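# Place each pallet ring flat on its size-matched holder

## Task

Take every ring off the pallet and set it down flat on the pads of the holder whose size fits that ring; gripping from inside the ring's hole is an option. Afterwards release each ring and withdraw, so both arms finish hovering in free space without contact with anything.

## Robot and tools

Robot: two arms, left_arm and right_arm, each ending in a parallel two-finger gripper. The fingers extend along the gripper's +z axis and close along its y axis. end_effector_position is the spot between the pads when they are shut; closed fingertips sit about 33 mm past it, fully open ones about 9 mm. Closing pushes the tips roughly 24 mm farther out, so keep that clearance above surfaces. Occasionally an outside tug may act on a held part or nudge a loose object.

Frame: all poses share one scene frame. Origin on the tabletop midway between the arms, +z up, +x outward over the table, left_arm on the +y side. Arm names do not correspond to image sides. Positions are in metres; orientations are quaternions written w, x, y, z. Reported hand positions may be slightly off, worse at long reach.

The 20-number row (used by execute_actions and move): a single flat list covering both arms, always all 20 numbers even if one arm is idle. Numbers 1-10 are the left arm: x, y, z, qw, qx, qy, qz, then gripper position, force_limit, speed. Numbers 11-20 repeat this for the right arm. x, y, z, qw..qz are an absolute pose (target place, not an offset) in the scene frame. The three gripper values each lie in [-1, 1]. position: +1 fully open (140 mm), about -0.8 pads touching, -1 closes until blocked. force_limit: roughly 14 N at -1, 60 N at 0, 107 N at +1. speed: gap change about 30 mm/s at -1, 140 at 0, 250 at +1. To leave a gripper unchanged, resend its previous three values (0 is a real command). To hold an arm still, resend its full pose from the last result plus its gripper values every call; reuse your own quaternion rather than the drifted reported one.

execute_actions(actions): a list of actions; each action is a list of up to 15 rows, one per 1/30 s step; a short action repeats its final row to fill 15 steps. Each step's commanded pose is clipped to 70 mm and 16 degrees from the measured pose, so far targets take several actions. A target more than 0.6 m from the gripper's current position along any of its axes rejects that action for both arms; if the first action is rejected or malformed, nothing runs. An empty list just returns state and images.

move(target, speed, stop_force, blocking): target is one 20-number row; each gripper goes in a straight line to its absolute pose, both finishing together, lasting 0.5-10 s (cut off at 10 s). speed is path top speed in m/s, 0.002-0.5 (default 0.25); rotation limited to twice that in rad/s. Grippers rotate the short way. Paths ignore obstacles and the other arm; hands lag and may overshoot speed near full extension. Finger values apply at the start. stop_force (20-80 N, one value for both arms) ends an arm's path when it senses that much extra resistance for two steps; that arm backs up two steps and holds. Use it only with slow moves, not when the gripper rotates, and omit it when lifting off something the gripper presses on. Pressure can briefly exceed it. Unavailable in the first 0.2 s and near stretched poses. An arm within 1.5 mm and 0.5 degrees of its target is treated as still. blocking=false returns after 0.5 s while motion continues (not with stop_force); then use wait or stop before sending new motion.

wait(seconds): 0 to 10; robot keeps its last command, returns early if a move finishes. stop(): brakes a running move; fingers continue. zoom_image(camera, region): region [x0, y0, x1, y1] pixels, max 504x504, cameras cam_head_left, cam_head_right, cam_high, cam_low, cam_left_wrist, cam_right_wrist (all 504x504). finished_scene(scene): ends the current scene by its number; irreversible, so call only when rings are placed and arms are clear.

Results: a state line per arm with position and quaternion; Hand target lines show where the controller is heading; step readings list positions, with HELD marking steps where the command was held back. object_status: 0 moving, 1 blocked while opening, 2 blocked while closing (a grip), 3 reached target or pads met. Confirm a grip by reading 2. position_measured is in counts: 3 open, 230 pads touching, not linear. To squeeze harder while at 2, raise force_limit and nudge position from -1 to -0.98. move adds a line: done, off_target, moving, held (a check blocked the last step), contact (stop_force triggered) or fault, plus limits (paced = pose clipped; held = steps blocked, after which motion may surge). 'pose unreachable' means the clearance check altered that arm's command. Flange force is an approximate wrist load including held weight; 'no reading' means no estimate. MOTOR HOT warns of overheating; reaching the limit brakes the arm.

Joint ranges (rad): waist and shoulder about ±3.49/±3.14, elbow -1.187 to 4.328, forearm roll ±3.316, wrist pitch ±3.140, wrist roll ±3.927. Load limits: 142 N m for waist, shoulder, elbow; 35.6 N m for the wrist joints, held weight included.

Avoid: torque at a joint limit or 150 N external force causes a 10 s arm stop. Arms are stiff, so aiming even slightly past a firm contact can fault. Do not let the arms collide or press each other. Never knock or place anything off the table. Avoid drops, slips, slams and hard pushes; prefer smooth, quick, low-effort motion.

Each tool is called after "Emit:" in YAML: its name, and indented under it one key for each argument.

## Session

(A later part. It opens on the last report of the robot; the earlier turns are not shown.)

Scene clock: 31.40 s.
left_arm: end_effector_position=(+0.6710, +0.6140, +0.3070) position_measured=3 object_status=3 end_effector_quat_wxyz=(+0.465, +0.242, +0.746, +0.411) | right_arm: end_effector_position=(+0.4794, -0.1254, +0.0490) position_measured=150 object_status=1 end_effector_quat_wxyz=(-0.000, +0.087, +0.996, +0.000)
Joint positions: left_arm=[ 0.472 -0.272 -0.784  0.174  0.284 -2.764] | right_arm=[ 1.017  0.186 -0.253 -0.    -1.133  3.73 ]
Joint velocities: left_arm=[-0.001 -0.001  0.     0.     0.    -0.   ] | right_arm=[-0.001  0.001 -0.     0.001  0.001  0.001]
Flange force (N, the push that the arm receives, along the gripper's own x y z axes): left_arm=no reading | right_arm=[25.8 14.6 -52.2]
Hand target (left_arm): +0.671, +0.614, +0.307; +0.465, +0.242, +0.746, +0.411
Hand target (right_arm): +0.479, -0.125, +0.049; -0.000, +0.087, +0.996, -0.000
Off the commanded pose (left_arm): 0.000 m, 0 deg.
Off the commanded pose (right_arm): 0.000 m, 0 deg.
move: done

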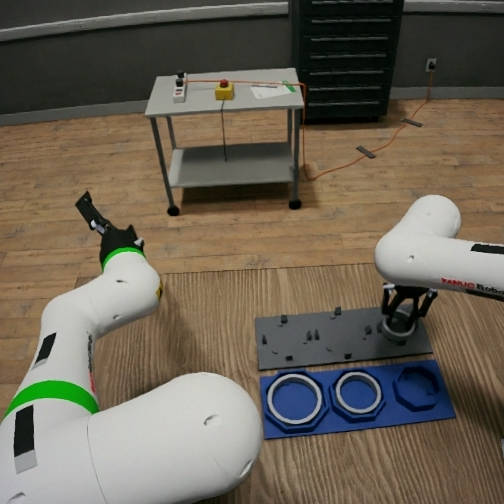

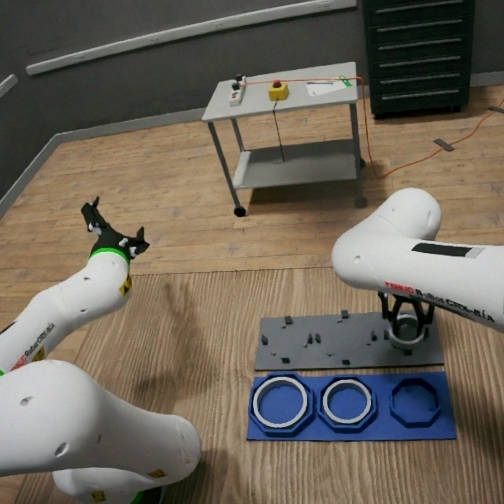

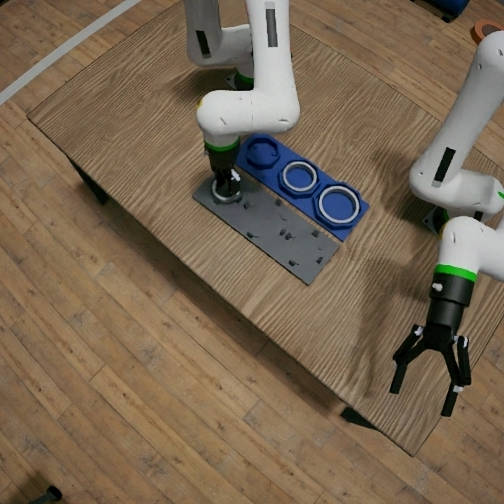

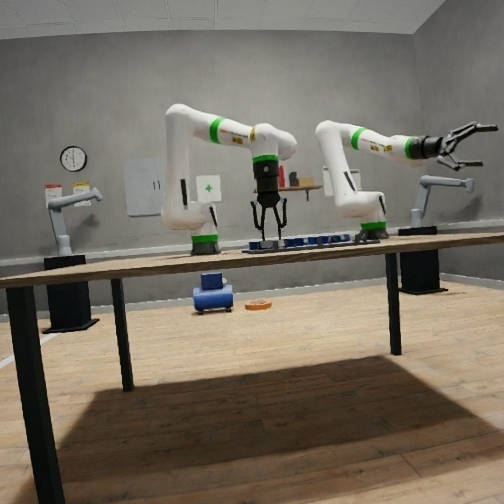

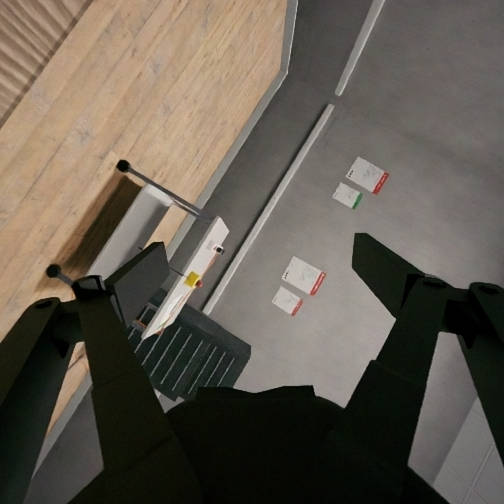

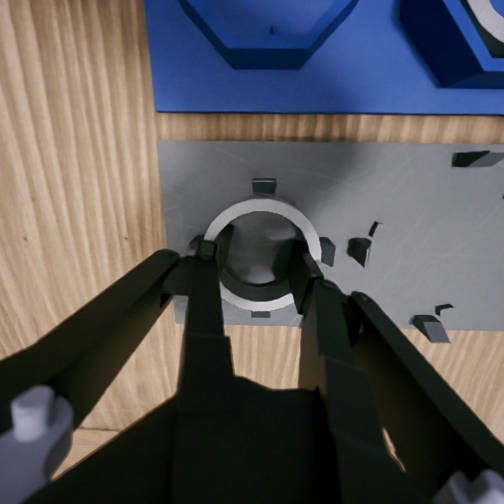

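Emit:
move:
  target: [0.671,0.614,0.307,0.465,0.242,0.746,0.411,1,0,0,0.479,-0.125,0.0505,0,0.087,0.996,0,-0.4,0,-0.5]
  speed: 0.01

Emit:
move:
  target: [0.671,0.614,0.307,0.465,0.242,0.746,0.411,1,0,0,0.479,-0.125,0.09,0,0.087,0.996,0,-0.4,0,-0.5]

Emit:
move:
  target: [0.671,0.614,0.307,0.465,0.242,0.746,0.411,1,0,0,0.295,0.029,0.075,0,0.087,0.996,0,-0.2,0,-0.5]

Scene clock: 33.50 s.
left_arm: end_effector_position=(+0.6710, +0.6140, +0.3070) position_measured=3 object_status=3 end_effector_quat_wxyz=(+0.465, +0.242, +0.746, +0.411) | right_arm: end_effector_position=(+0.4790, -0.1250, +0.0505) position_measured=179 object_status=3 end_effector_quat_wxyz=(+0.000, +0.087, +0.996, -0.000)
Joint positions: left_arm=[ 0.472 -0.272 -0.784  0.174  0.284 -2.764] | right_arm=[ 1.019  0.184 -0.251  0.    -1.136  3.728]
Joint velocities: left_arm=[ 0.001 -0.002  0.     0.     0.     0.   ] | right_arm=[-0.002  0.     0.001 -0.001  0.     0.001]
Flange force (N, the push that the arm receives, along the gripper's own x y z axes): left_arm=no reading | right_arm=[-2.7 1.3 1.0]
Hand target (left_arm): +0.671, +0.614, +0.307; +0.465, +0.242, +0.746, +0.411
Hand target (right_arm): +0.479, -0.125, +0.050; +0.000, +0.087, +0.996, +0.000
Off the commanded pose (left_arm): 0.000 m, 0 deg.
Off the commanded pose (right_arm): 0.000 m, 0 deg.
move: done

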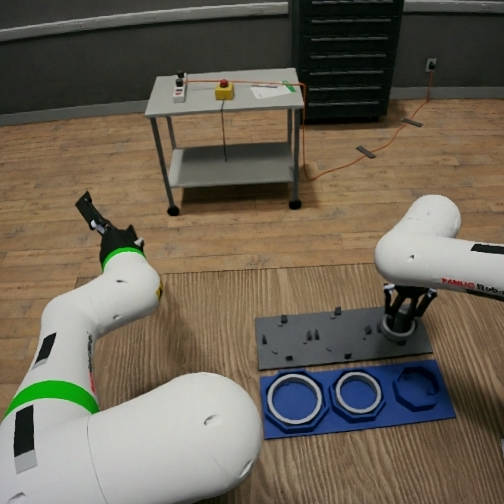

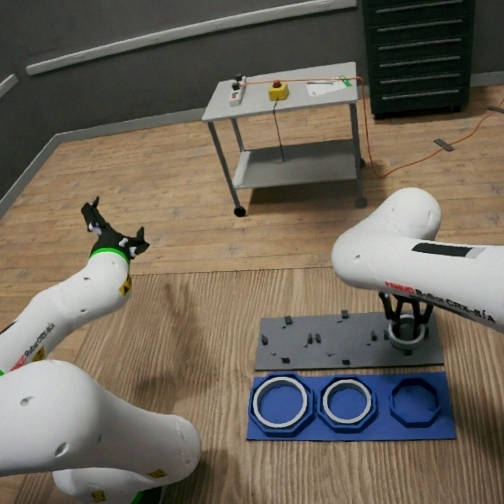

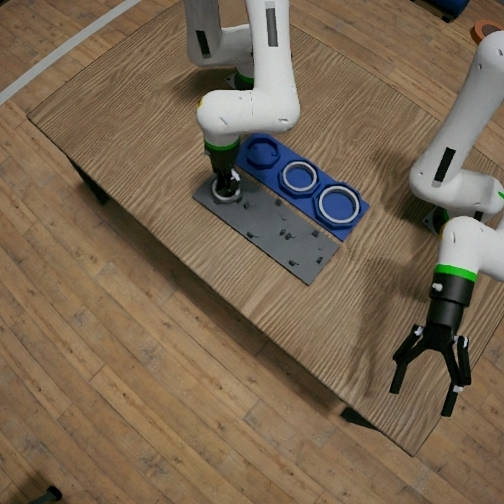

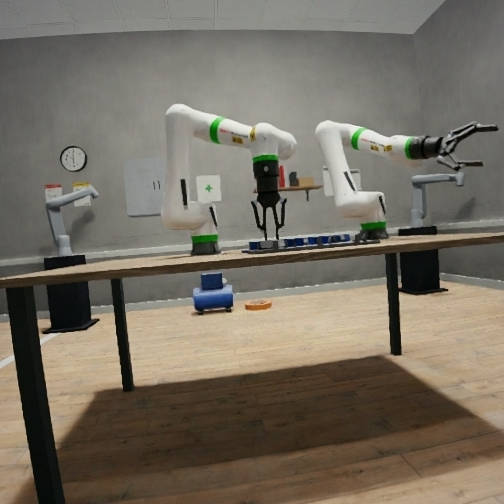

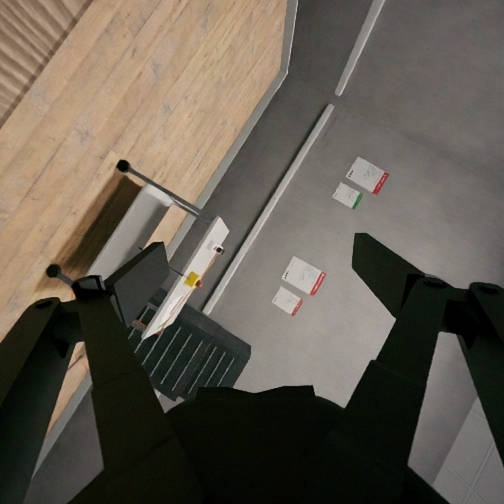

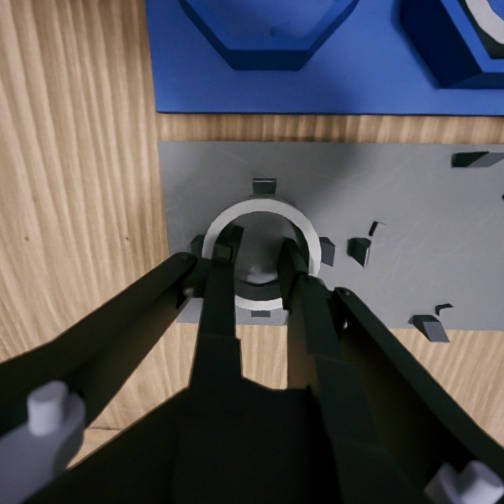

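Scene clock: 34.23 s.
left_arm: end_effector_position=(+0.6710, +0.6140, +0.3070) position_measured=3 object_status=3 end_effector_quat_wxyz=(+0.465, +0.242, +0.746, +0.411) | right_arm: end_effector_position=(+0.4789, -0.1250, +0.0900) position_measured=179 object_status=3 end_effector_quat_wxyz=(-0.000, +0.087, +0.996, -0.000)
Joint positions: left_arm=[ 0.472 -0.272 -0.784  0.174  0.284 -2.764] | right_arm=[ 1.019  0.146 -0.196  0.    -1.229  3.728]
Joint velocities: left_arm=[ 0.  0. -0.  0.  0.  0.] | right_arm=[-0.    -0.001  0.    -0.001  0.     0.001]
Flange force (N, the push that the arm receives, along the gripper's own x y z axes): left_arm=no reading | right_arm=[-3.0 0.5 0.8]
Hand target (left_arm): +0.671, +0.614, +0.307; +0.465, +0.242, +0.746, +0.411
Hand target (right_arm): +0.479, -0.125, +0.090; +0.000, +0.087, +0.996, -0.000
Off the commanded pose (left_arm): 0.000 m, 0 deg.
Off the commanded pose (right_arm): 0.000 m, 0 deg.
move: done

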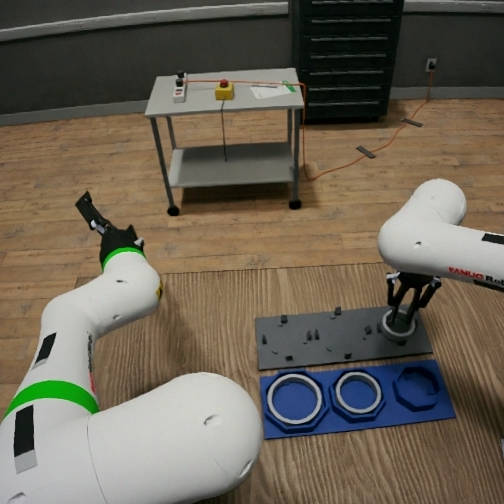

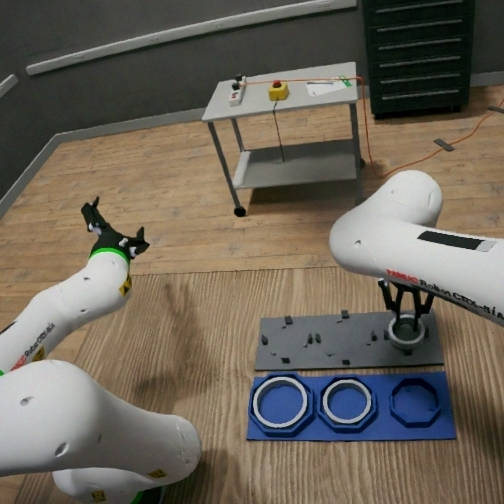

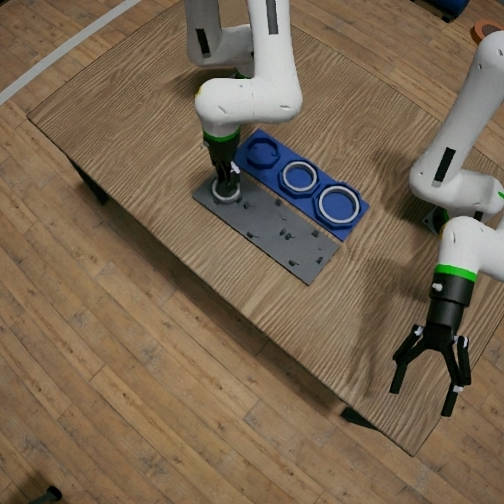

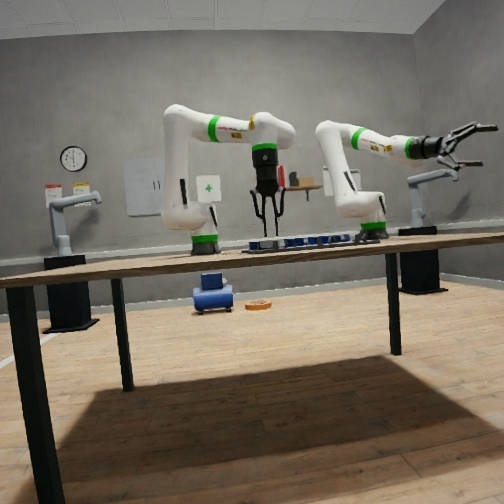

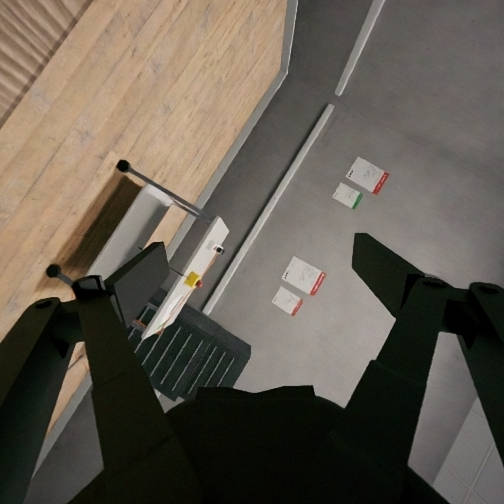

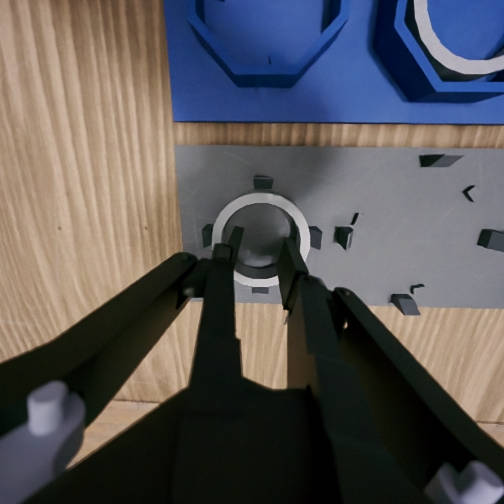

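Scene clock: 35.60 s.
left_arm: end_effector_position=(+0.6710, +0.6140, +0.3070) position_measured=3 object_status=3 end_effector_quat_wxyz=(+0.465, +0.242, +0.746, +0.411) | right_arm: end_effector_position=(+0.2950, +0.0288, +0.0750) position_measured=154 object_status=3 end_effector_quat_wxyz=(+0.000, +0.087, +0.996, +0.001)
Joint positions: left_arm=[ 0.472 -0.272 -0.784  0.174  0.284 -2.764] | right_arm=[ 1.542  0.109 -0.275 -0.    -1.186  3.205]
Joint velocities: left_arm=[ 0.     0.002  0.    -0.     0.     0.   ] | right_arm=[ 0.003  0.001  0.     0.    -0.     0.001]
Flange force (N, the push that the arm receives, along the gripper's own x y z axes): left_arm=no reading | right_arm=[-1.3 1.8 1.3]
Hand target (left_arm): +0.671, +0.614, +0.307; +0.465, +0.242, +0.746, +0.411
Hand target (right_arm): +0.295, +0.029, +0.075; +0.000, +0.087, +0.996, +0.001
Off the commanded pose (left_arm): 0.000 m, 0 deg.
Off the commanded pose (right_arm): 0.000 m, 0 deg.
move: done

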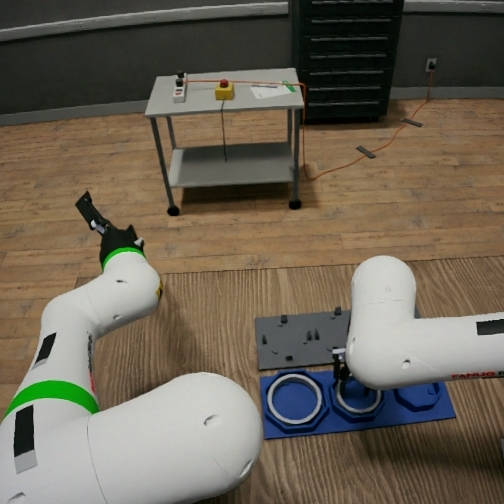

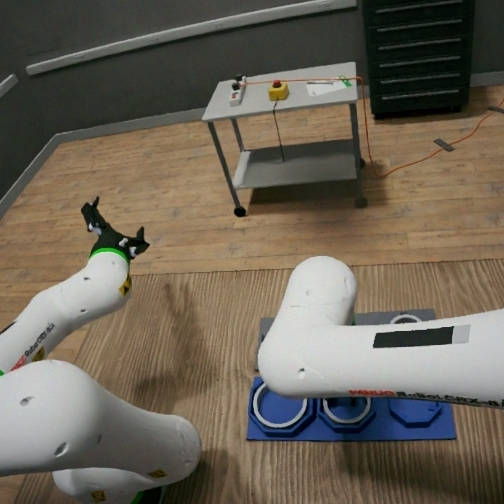

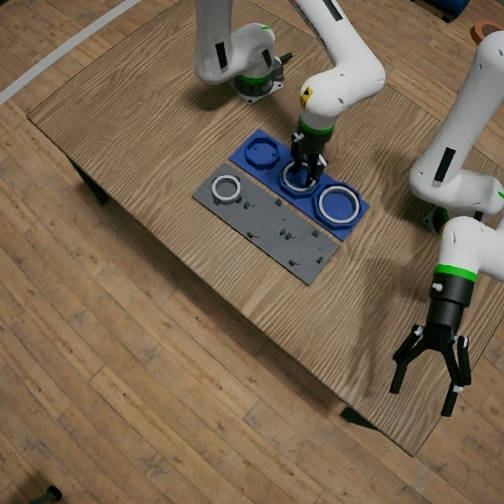

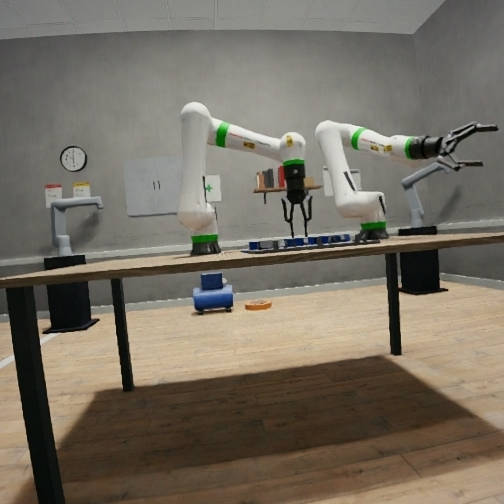

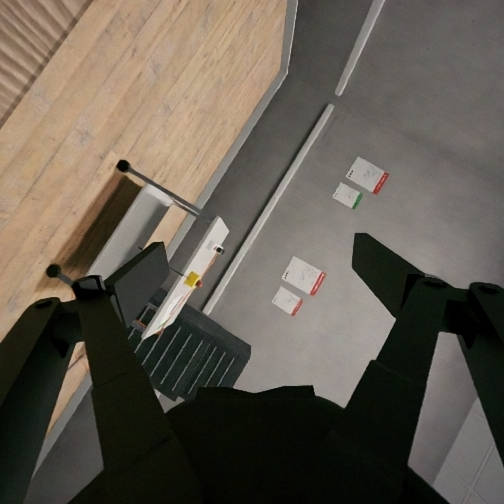

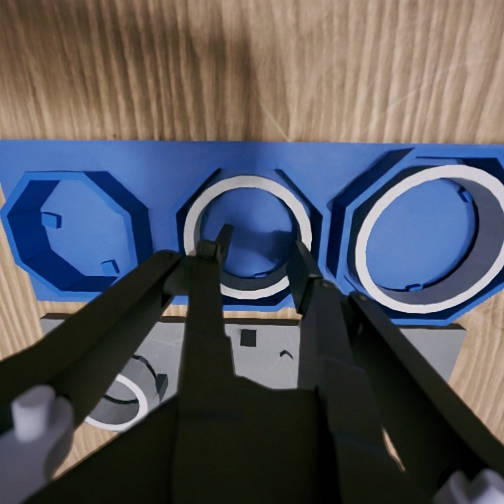

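Emit:
move:
  target: [0.671,0.614,0.307,0.465,0.242,0.746,0.411,1,0,0,0.292,0.017,0.044,0,0.087,0.996,0,-0.2,0,-0.5]
  speed: 0.06

Emit:
move:
  target: [0.671,0.614,0.307,0.465,0.242,0.746,0.411,1,0,0,0.292,0.017,0.042,0,0.087,0.996,0,1,0,-0.6]
  speed: 0.01

Emit:
move:
  target: [0.671,0.614,0.307,0.465,0.242,0.746,0.411,1,0,0,0.292,0.017,0.085,0,0.087,0.996,0,1,0,-0.6]
  speed: 0.08

Emit:
move:
  target: [0.76,0.72,0.33,0.465,0.242,0.746,0.411,1,0,0,0.466,0.182,0.075,0,0.087,0.996,0,1,0,-0.6]

Scene clock: 38.70 s.
left_arm: end_effector_position=(+0.6710, +0.6140, +0.3070) position_measured=3 object_status=3 end_effector_quat_wxyz=(+0.465, +0.242, +0.746, +0.411) | right_arm: end_effector_position=(+0.2920, +0.0171, +0.0440) position_measured=154 object_status=3 end_effector_quat_wxyz=(-0.000, +0.087, +0.996, +0.000)
Joint positions: left_arm=[ 0.472 -0.272 -0.784  0.174  0.284 -2.764] | right_arm=[ 1.543  0.114 -0.348 -0.    -1.108  3.205]
Joint velocities: left_arm=[ 0.    -0.002 -0.     0.     0.    -0.   ] | right_arm=[-0.001  0.    -0.     0.001  0.001 -0.002]
Flange force (N, the push that the arm receives, along the gripper's own x y z axes): left_arm=no reading | right_arm=[-2.2 1.6 1.1]
Hand target (left_arm): +0.671, +0.614, +0.307; +0.465, +0.242, +0.746, +0.411
Hand target (right_arm): +0.292, +0.017, +0.044; -0.000, +0.087, +0.996, +0.000
Off the commanded pose (left_arm): 0.000 m, 0 deg.
Off the commanded pose (right_arm): 0.000 m, 0 deg.
move: done

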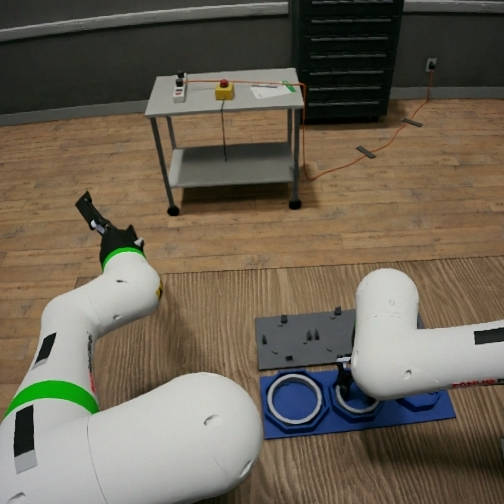

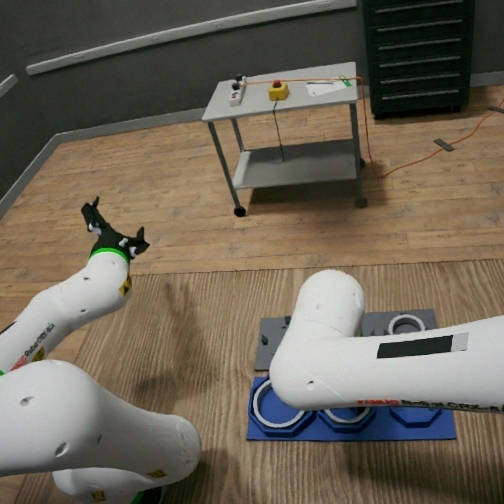

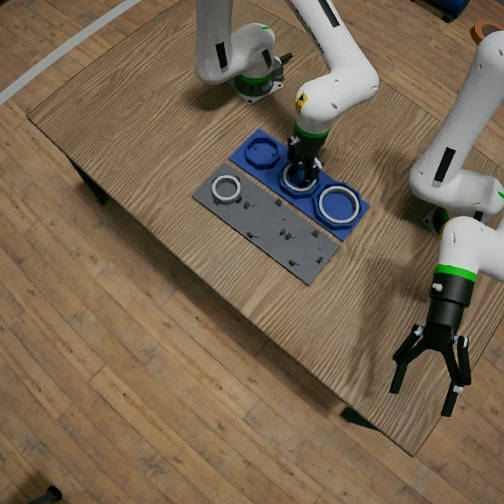

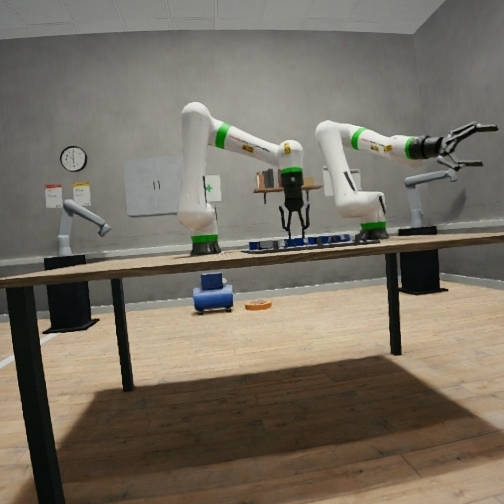

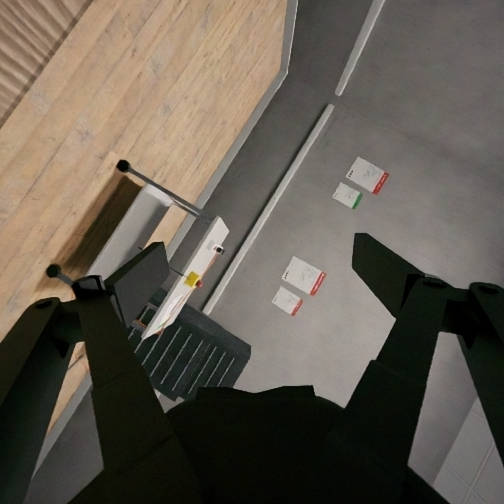

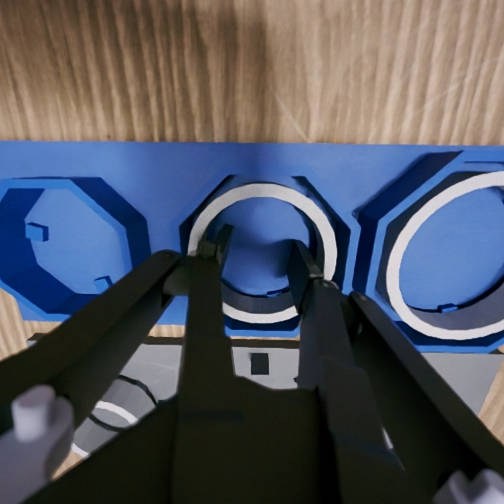

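Scene clock: 39.40 s.
left_arm: end_effector_position=(+0.6710, +0.6140, +0.3070) position_measured=3 object_status=3 end_effector_quat_wxyz=(+0.465, +0.242, +0.746, +0.411) | right_arm: end_effector_position=(+0.2920, +0.0170, +0.0421) position_measured=117 object_status=1 end_effector_quat_wxyz=(+0.000, +0.087, +0.996, +0.000)
Joint positions: left_arm=[ 0.472 -0.272 -0.784  0.174  0.284 -2.764] | right_arm=[ 1.543  0.116 -0.351  0.    -1.104  3.204]
Joint velocities: left_arm=[-0.001  0.001  0.     0.    -0.    -0.   ] | right_arm=[ 0.     0.001 -0.001  0.     0.002 -0.001]
Flange force (N, the push that the arm receives, along the gripper's own x y z axes): left_arm=no reading | right_arm=[13.0 -0.5 -96.4]
Hand target (left_arm): +0.671, +0.614, +0.307; +0.465, +0.242, +0.746, +0.411
Hand target (right_arm): +0.292, +0.017, +0.042; -0.000, +0.087, +0.996, +0.000
Off the commanded pose (left_arm): 0.000 m, 0 deg.
Off the commanded pose (right_arm): 0.000 m, 0 deg.
move: done

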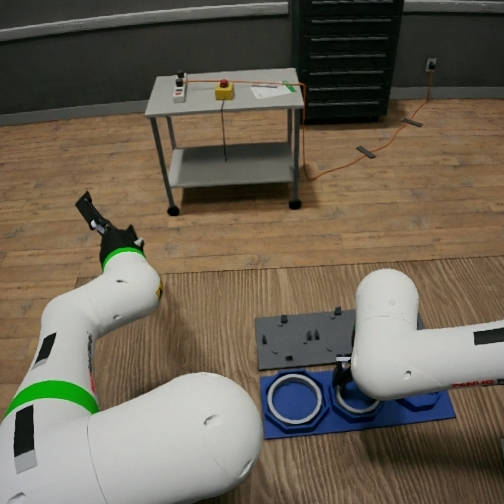

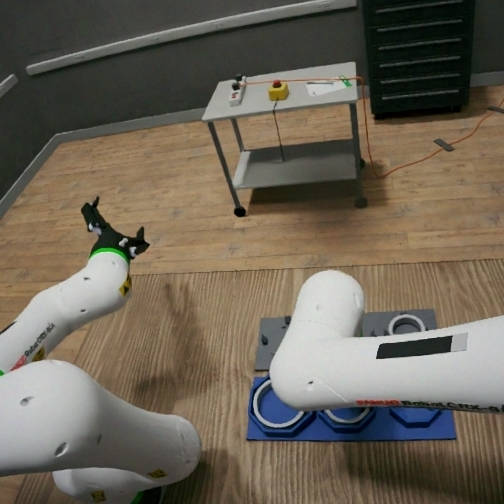

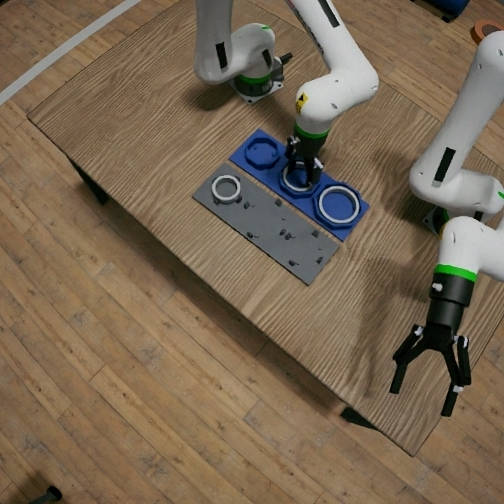

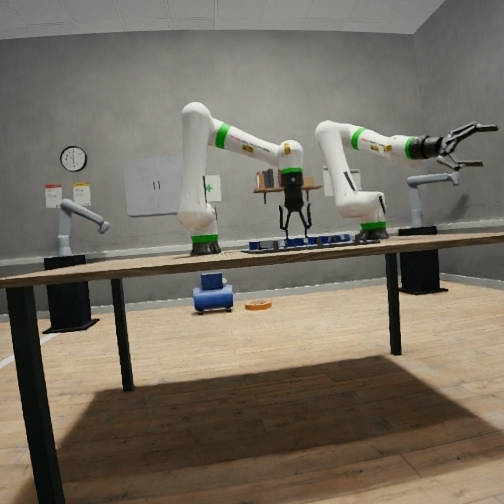

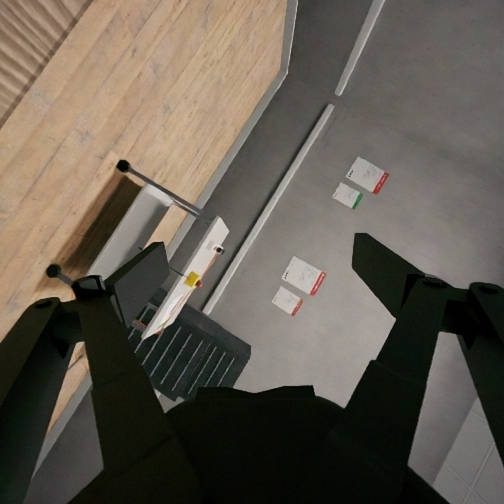

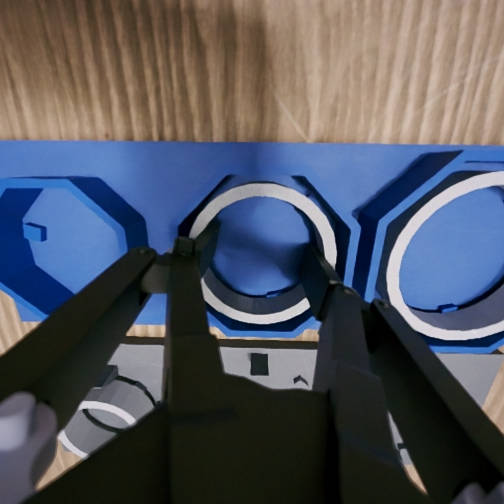

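Scene clock: 40.23 s.
left_arm: end_effector_position=(+0.6710, +0.6140, +0.3070) position_measured=3 object_status=3 end_effector_quat_wxyz=(+0.465, +0.242, +0.746, +0.411) | right_arm: end_effector_position=(+0.2920, +0.0169, +0.0850) position_measured=117 object_status=1 end_effector_quat_wxyz=(+0.000, +0.087, +0.996, -0.000)
Joint positions: left_arm=[ 0.472 -0.272 -0.784  0.174  0.284 -2.764] | right_arm=[ 1.543  0.072 -0.291  0.    -1.208  3.204]
Joint velocities: left_arm=[-0.001 -0.    -0.     0.    -0.     0.   ] | right_arm=[-0.    -0.001  0.    -0.    -0.001  0.001]
Flange force (N, the push that the arm receives, along the gripper's own x y z axes): left_arm=no reading | right_arm=[-2.8 2.6 5.1]
Hand target (left_arm): +0.671, +0.614, +0.307; +0.465, +0.242, +0.746, +0.411
Hand target (right_arm): +0.292, +0.017, +0.085; +0.000, +0.087, +0.996, -0.000
Off the commanded pose (left_arm): 0.000 m, 0 deg.
Off the commanded pose (right_arm): 0.000 m, 0 deg.
move: done

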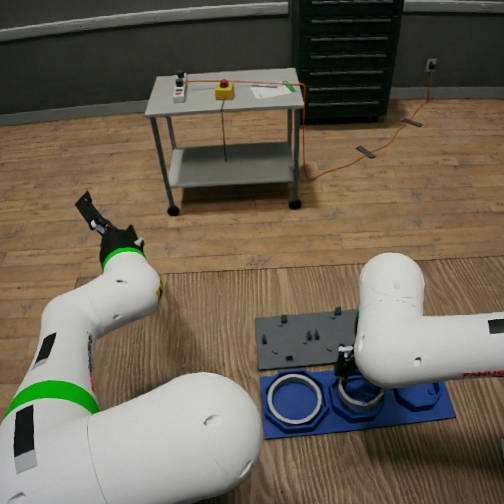

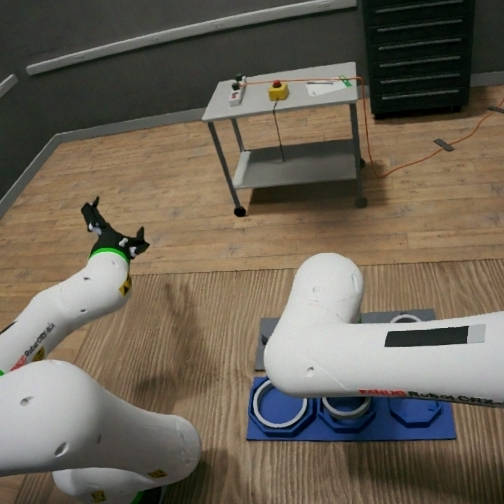

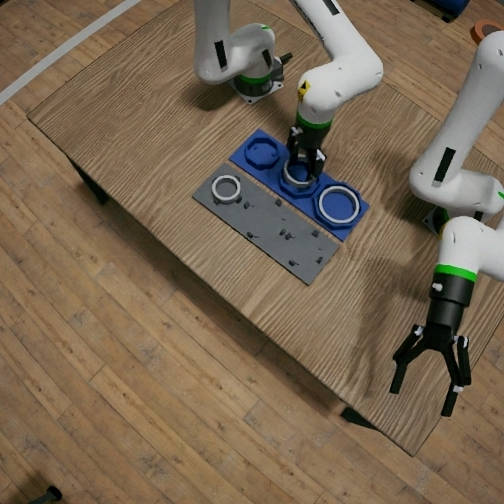

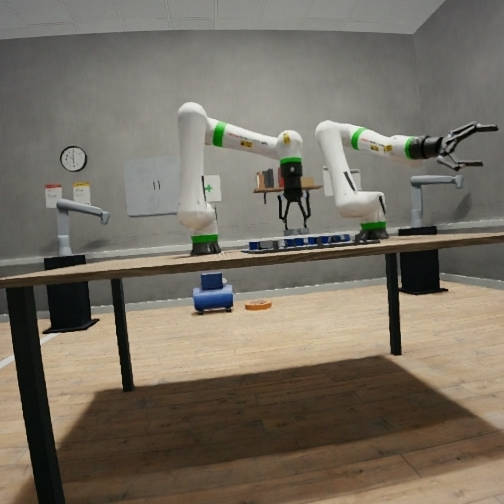

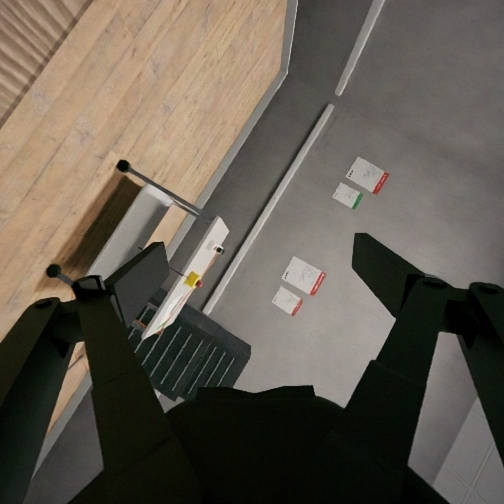

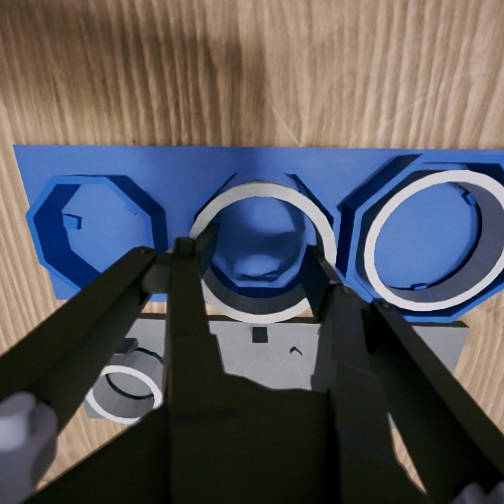

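Scene clock: 41.67 s.
left_arm: end_effector_position=(+0.7603, +0.7201, +0.3290) position_measured=3 object_status=3 end_effector_quat_wxyz=(+0.462, +0.235, +0.745, +0.420) | right_arm: end_effector_position=(+0.4656, +0.1823, +0.0755) position_measured=117 object_status=1 end_effector_quat_wxyz=(+0.000, +0.087, +0.996, -0.000)
Joint positions: left_arm=[ 0.587 -0.015 -0.312 -0.52   0.085 -2.104] | right_arm=[ 1.344  0.653  0.469  0.    -1.387  3.402]
Joint velocities: left_arm=[-0.049 -0.003  0.105 -0.4   -0.105  0.416] | right_arm=[-0.002  0.001  0.001 -0.001 -0.001  0.002]
Flange force (N, the push that the arm receives, along the gripper's own x y z axes): left_arm=no reading | right_arm=[-1.7 2.2 3.6]
Hand target (left_arm): +0.760, +0.720, +0.330; +0.463, +0.235, +0.745, +0.419
Hand target (right_arm): +0.466, +0.182, +0.075; +0.000, +0.087, +0.996, -0.000
Off the commanded pose (left_arm): 0.001 m, 1 deg.
Off the commanded pose (right_arm): 0.001 m, 0 deg.
move: done

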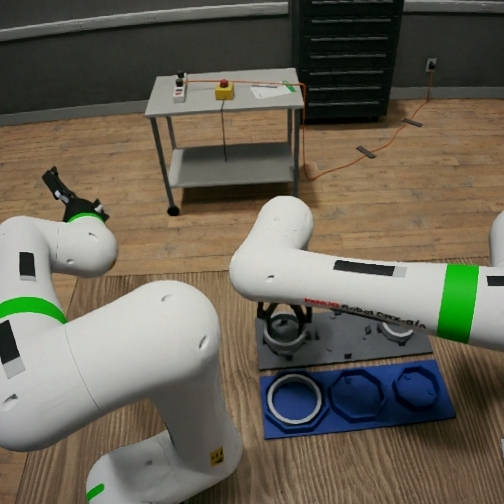

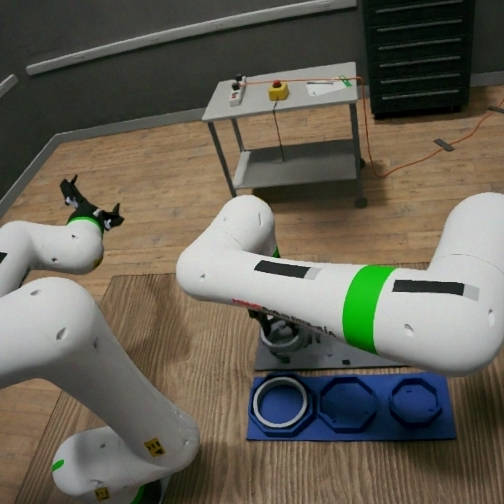

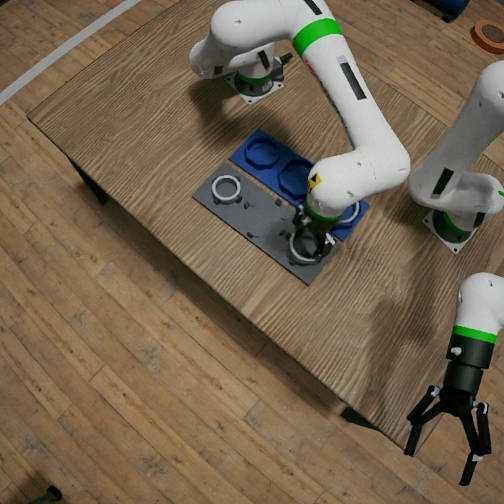

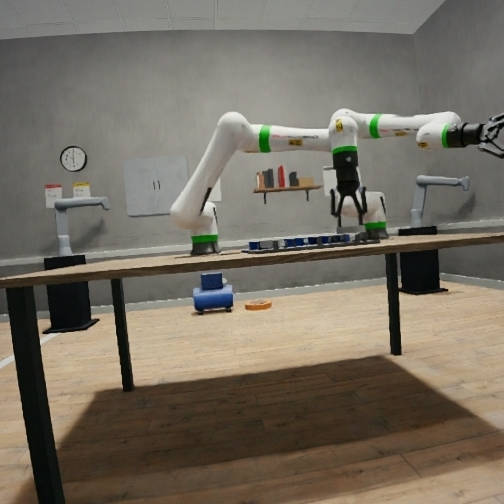

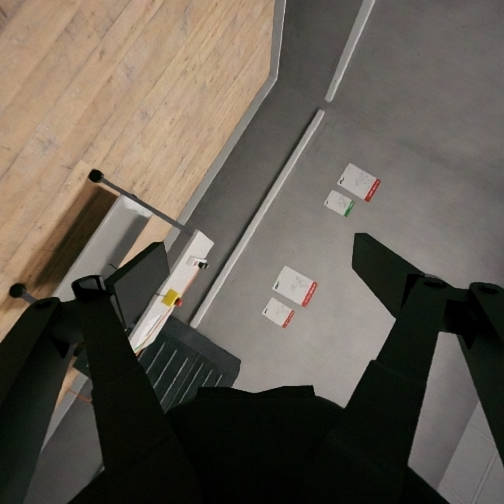

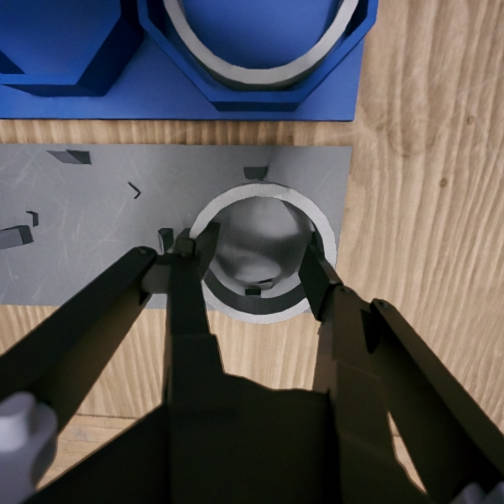

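Emit:
move:
  target: [0.35,0.85,0.3,0.2,0.2,0.938,0.2,1,0,0,0.466,0.175,0.058,0,0.087,0.996,0,1,0,-0.6]
  speed: 0.3

Emit:
zoom_image:
  camera: "cam_right_wrist"
  region: [140,130,390,380]

Scene clock: 45.33 s.
left_arm: end_effector_position=(+0.3499, +0.8504, +0.3010) position_measured=3 object_status=3 end_effector_quat_wxyz=(+0.202, +0.200, +0.938, +0.198) | right_arm: end_effector_position=(+0.4660, +0.1750, +0.0580) position_measured=117 object_status=1 end_effector_quat_wxyz=(-0.000, +0.087, +0.996, -0.000)
Joint positions: left_arm=[ 1.597 -0.435 -0.473  0.481 -1.202 -3.576] | right_arm=[ 1.339  0.648  0.419 -0.    -1.342  3.408]
Joint velocities: left_arm=[ 0.001  0.    -0.001  0.001 -0.    -0.001] | right_arm=[-0.001 -0.    -0.001 -0.001  0.     0.002]
Flange force (N, the push that the arm receives, along the gripper's own x y z axes): left_arm=[-4.8 -1.7 7.3] | right_arm=[-2.2 2.6 5.8]
Hand target (left_arm): +0.350, +0.850, +0.301; +0.202, +0.200, +0.938, +0.198
Hand target (right_arm): +0.466, +0.175, +0.058; -0.000, +0.087, +0.996, -0.000
Off the commanded pose (left_arm): 0.001 m, 0 deg.
Off the commanded pose (right_arm): 0.000 m, 0 deg.
move: done; limits=paced

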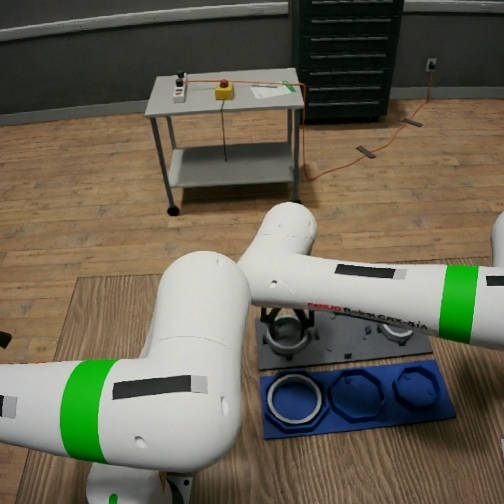

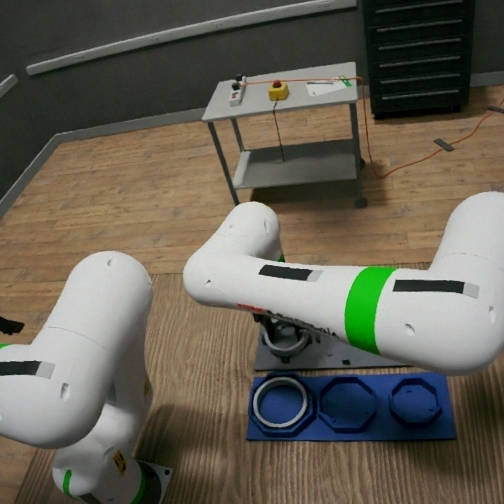

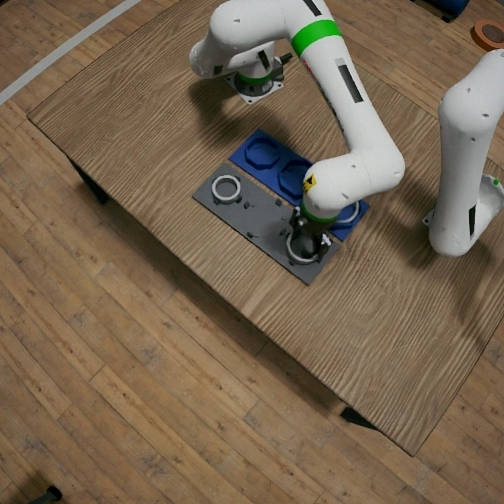

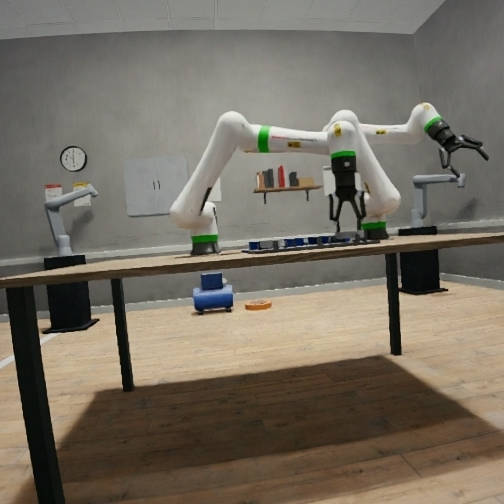

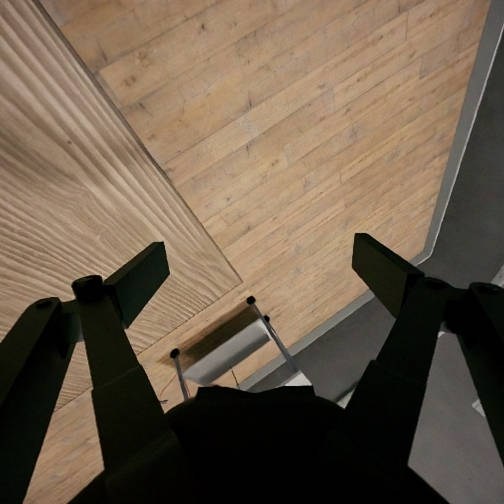

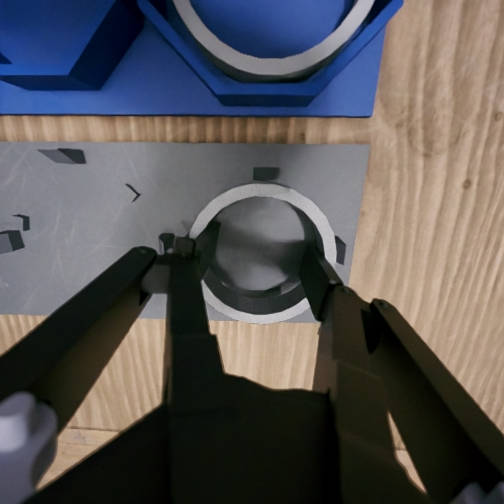

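Region (140, 130, 390, 380) of cam_right_wrist's 504x504 image, scaled by 2.016, with more detail than that image has.

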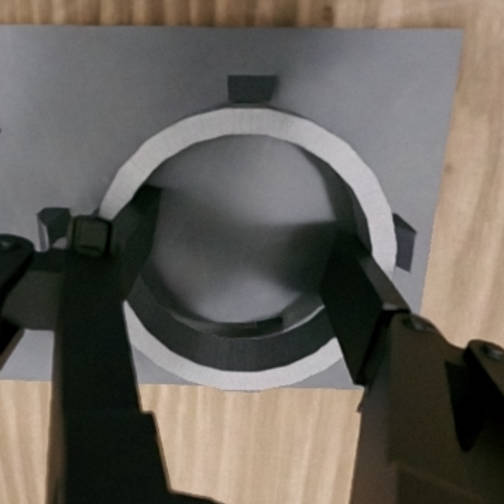

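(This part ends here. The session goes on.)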